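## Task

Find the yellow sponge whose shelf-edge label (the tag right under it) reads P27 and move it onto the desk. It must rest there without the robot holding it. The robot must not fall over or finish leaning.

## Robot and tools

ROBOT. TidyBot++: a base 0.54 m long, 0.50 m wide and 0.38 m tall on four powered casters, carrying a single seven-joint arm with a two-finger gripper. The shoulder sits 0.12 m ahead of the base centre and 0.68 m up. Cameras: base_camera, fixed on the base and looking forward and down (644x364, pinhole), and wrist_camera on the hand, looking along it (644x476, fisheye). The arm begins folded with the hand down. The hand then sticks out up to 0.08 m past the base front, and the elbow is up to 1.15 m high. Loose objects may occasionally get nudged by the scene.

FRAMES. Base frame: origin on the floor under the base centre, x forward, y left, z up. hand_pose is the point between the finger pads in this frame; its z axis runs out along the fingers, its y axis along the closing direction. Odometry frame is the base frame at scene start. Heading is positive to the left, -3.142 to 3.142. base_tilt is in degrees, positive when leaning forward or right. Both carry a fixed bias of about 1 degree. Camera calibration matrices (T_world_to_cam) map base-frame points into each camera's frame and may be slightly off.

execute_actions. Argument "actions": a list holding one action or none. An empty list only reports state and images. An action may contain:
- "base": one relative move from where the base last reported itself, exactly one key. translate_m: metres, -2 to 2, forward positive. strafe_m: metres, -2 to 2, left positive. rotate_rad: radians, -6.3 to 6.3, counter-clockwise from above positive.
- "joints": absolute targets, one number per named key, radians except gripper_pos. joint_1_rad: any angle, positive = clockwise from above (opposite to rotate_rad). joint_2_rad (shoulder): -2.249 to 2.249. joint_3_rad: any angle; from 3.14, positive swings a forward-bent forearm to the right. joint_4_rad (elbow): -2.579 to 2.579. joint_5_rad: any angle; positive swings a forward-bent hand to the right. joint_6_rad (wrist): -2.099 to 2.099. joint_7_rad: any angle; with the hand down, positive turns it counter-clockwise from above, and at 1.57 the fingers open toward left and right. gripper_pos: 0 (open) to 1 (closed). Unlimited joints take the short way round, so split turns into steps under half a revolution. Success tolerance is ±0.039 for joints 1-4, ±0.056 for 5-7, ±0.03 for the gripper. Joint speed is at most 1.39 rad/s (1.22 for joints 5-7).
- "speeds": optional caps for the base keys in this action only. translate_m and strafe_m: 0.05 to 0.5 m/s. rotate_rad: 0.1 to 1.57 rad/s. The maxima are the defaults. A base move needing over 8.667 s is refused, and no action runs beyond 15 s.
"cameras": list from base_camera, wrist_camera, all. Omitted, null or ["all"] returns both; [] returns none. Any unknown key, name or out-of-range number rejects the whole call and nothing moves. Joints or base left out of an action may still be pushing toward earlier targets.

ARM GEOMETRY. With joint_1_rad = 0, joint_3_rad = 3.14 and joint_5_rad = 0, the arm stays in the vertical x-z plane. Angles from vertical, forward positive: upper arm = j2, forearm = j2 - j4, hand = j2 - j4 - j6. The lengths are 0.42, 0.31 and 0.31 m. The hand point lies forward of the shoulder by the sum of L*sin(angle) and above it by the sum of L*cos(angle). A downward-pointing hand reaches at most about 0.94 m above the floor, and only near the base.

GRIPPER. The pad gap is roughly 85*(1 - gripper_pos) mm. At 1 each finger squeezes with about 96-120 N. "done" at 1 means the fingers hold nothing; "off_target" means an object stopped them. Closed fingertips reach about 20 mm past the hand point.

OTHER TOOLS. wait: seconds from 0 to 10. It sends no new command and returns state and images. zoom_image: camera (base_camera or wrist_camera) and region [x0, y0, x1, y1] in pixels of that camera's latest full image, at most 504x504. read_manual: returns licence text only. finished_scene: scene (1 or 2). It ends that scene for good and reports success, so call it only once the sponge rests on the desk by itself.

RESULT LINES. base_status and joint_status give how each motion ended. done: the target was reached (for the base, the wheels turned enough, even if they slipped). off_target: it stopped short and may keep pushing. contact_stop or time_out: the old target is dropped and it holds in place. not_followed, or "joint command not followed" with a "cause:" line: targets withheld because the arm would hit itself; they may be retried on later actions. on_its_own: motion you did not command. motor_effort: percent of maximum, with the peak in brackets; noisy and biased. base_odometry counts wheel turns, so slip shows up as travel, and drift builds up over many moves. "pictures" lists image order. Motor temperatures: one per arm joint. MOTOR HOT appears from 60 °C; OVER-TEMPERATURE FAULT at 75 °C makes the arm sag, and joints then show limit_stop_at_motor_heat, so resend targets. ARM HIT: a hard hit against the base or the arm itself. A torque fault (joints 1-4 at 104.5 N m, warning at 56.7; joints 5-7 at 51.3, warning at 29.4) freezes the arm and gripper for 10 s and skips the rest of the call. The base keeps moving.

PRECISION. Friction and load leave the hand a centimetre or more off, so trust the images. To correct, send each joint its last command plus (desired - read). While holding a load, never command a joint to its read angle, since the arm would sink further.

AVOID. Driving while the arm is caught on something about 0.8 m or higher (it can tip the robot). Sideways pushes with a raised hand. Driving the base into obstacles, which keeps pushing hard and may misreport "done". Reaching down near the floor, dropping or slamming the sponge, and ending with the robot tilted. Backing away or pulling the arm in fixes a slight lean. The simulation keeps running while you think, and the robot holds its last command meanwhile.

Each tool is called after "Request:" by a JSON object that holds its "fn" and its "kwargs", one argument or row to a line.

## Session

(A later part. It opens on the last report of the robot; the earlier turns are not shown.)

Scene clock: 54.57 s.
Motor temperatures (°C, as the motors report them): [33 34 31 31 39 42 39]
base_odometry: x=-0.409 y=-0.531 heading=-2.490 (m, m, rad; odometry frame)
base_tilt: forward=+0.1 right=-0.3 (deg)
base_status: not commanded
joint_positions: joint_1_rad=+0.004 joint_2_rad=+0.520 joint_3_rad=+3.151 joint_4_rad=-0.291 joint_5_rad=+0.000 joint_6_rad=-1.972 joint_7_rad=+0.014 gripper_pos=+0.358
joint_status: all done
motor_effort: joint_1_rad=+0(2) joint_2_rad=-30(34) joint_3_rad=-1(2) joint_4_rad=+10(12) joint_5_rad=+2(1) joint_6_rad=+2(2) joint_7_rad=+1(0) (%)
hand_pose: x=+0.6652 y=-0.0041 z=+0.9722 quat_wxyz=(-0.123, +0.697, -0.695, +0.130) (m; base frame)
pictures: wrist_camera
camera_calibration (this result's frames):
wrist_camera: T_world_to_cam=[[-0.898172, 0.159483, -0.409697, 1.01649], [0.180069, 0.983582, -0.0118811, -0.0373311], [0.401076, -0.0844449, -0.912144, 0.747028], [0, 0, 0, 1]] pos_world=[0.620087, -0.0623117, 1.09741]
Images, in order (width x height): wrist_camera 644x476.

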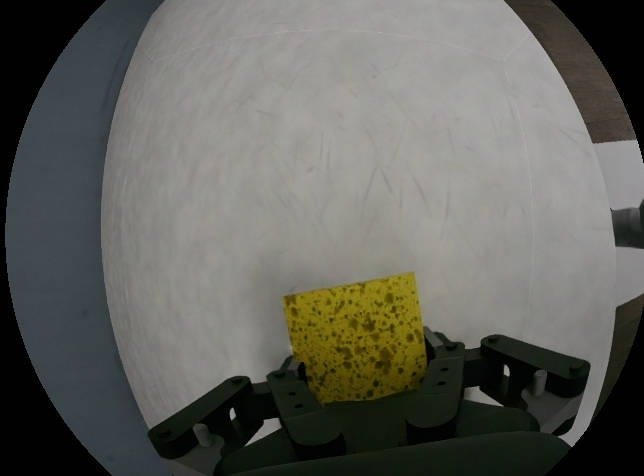

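Request:
{"fn": "execute_actions", "kwargs": {
  "actions": [
    {"joints":{"joint_2_rad":0.51,"gripper_pos":0}}
  ],
  "cameras": []
}}

Request:
{"fn": "execute_actions", "kwargs": {
  "actions": [
    {"joints":{"joint_2_rad":0.33}}
  ],
  "cameras": ["wrist_camera"]
}}

Scene clock: 55.93 s.
Motor temperatures (°C, as the motors report them): [33 34 31 31 39 42 39]
base_odometry: x=-0.409 y=-0.531 heading=-2.490 (m, m, rad; odometry frame)
base_tilt: forward=+0.1 right=-0.3 (deg)
base_status: not commanded
joint_positions: joint_1_rad=+0.004 joint_2_rad=+0.515 joint_3_rad=+3.151 joint_4_rad=-0.293 joint_5_rad=+0.000 joint_6_rad=-1.972 joint_7_rad=+0.014 gripper_pos=+0.000
joint_status: all done
motor_effort: joint_1_rad=+0(0) joint_2_rad=-35(36) joint_3_rad=+0(1) joint_4_rad=+12(12) joint_5_rad=+2(1) joint_6_rad=+2(2) joint_7_rad=+0(0) (%)
hand_pose: x=+0.6639 y=-0.0041 z=+0.9739 quat_wxyz=(-0.124, +0.696, -0.695, +0.131) (m; base frame)
pictures: none
No camera images: the call's "cameras" was empty. Leave "cameras" out to get every camera's image.

Scene clock: 57.40 s.
Motor temperatures (°C, as the motors report them): [33 34 31 31 39 42 39]
base_odometry: x=-0.409 y=-0.531 heading=-2.490 (m, m, rad; odometry frame)
base_tilt: forward=+0.1 right=-0.3 (deg)
base_status: not commanded
joint_positions: joint_1_rad=+0.004 joint_2_rad=+0.322 joint_3_rad=+3.151 joint_4_rad=-0.295 joint_5_rad=+0.000 joint_6_rad=-1.972 joint_7_rad=+0.014 gripper_pos=+0.000
joint_status: all done
motor_effort: joint_1_rad=+0(0) joint_2_rad=-26(38) joint_3_rad=+0(1) joint_4_rad=+10(13) joint_5_rad=+2(3) joint_6_rad=+3(4) joint_7_rad=+0(0) (%)
hand_pose: x=+0.5977 y=-0.0038 z=+1.0723 quat_wxyz=(-0.189, +0.681, -0.680, +0.197) (m; base frame)
pictures: wrist_camera
camera_calibration (this result's frames):
wrist_camera: T_world_to_cam=[[-0.802616, 0.15912, -0.574881, 1.11683], [0.179079, 0.983584, 0.0222226, -0.0602307], [0.56898, -0.0851132, -0.817935, 0.664075], [0, 0, 0, 1]] pos_world=[0.529325, -0.0619457, 1.18655]
Images, in order (width x height): wrist_camera 644x476.

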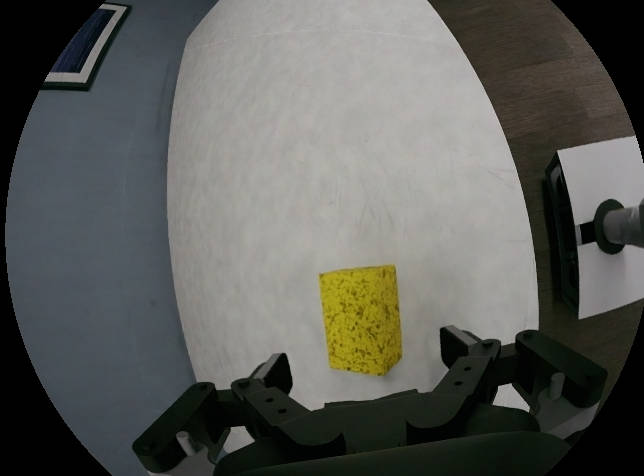

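Request:
{"fn": "finished_scene", "kwargs": {
  "scene": 2
}}

The scene is finished: the task was done.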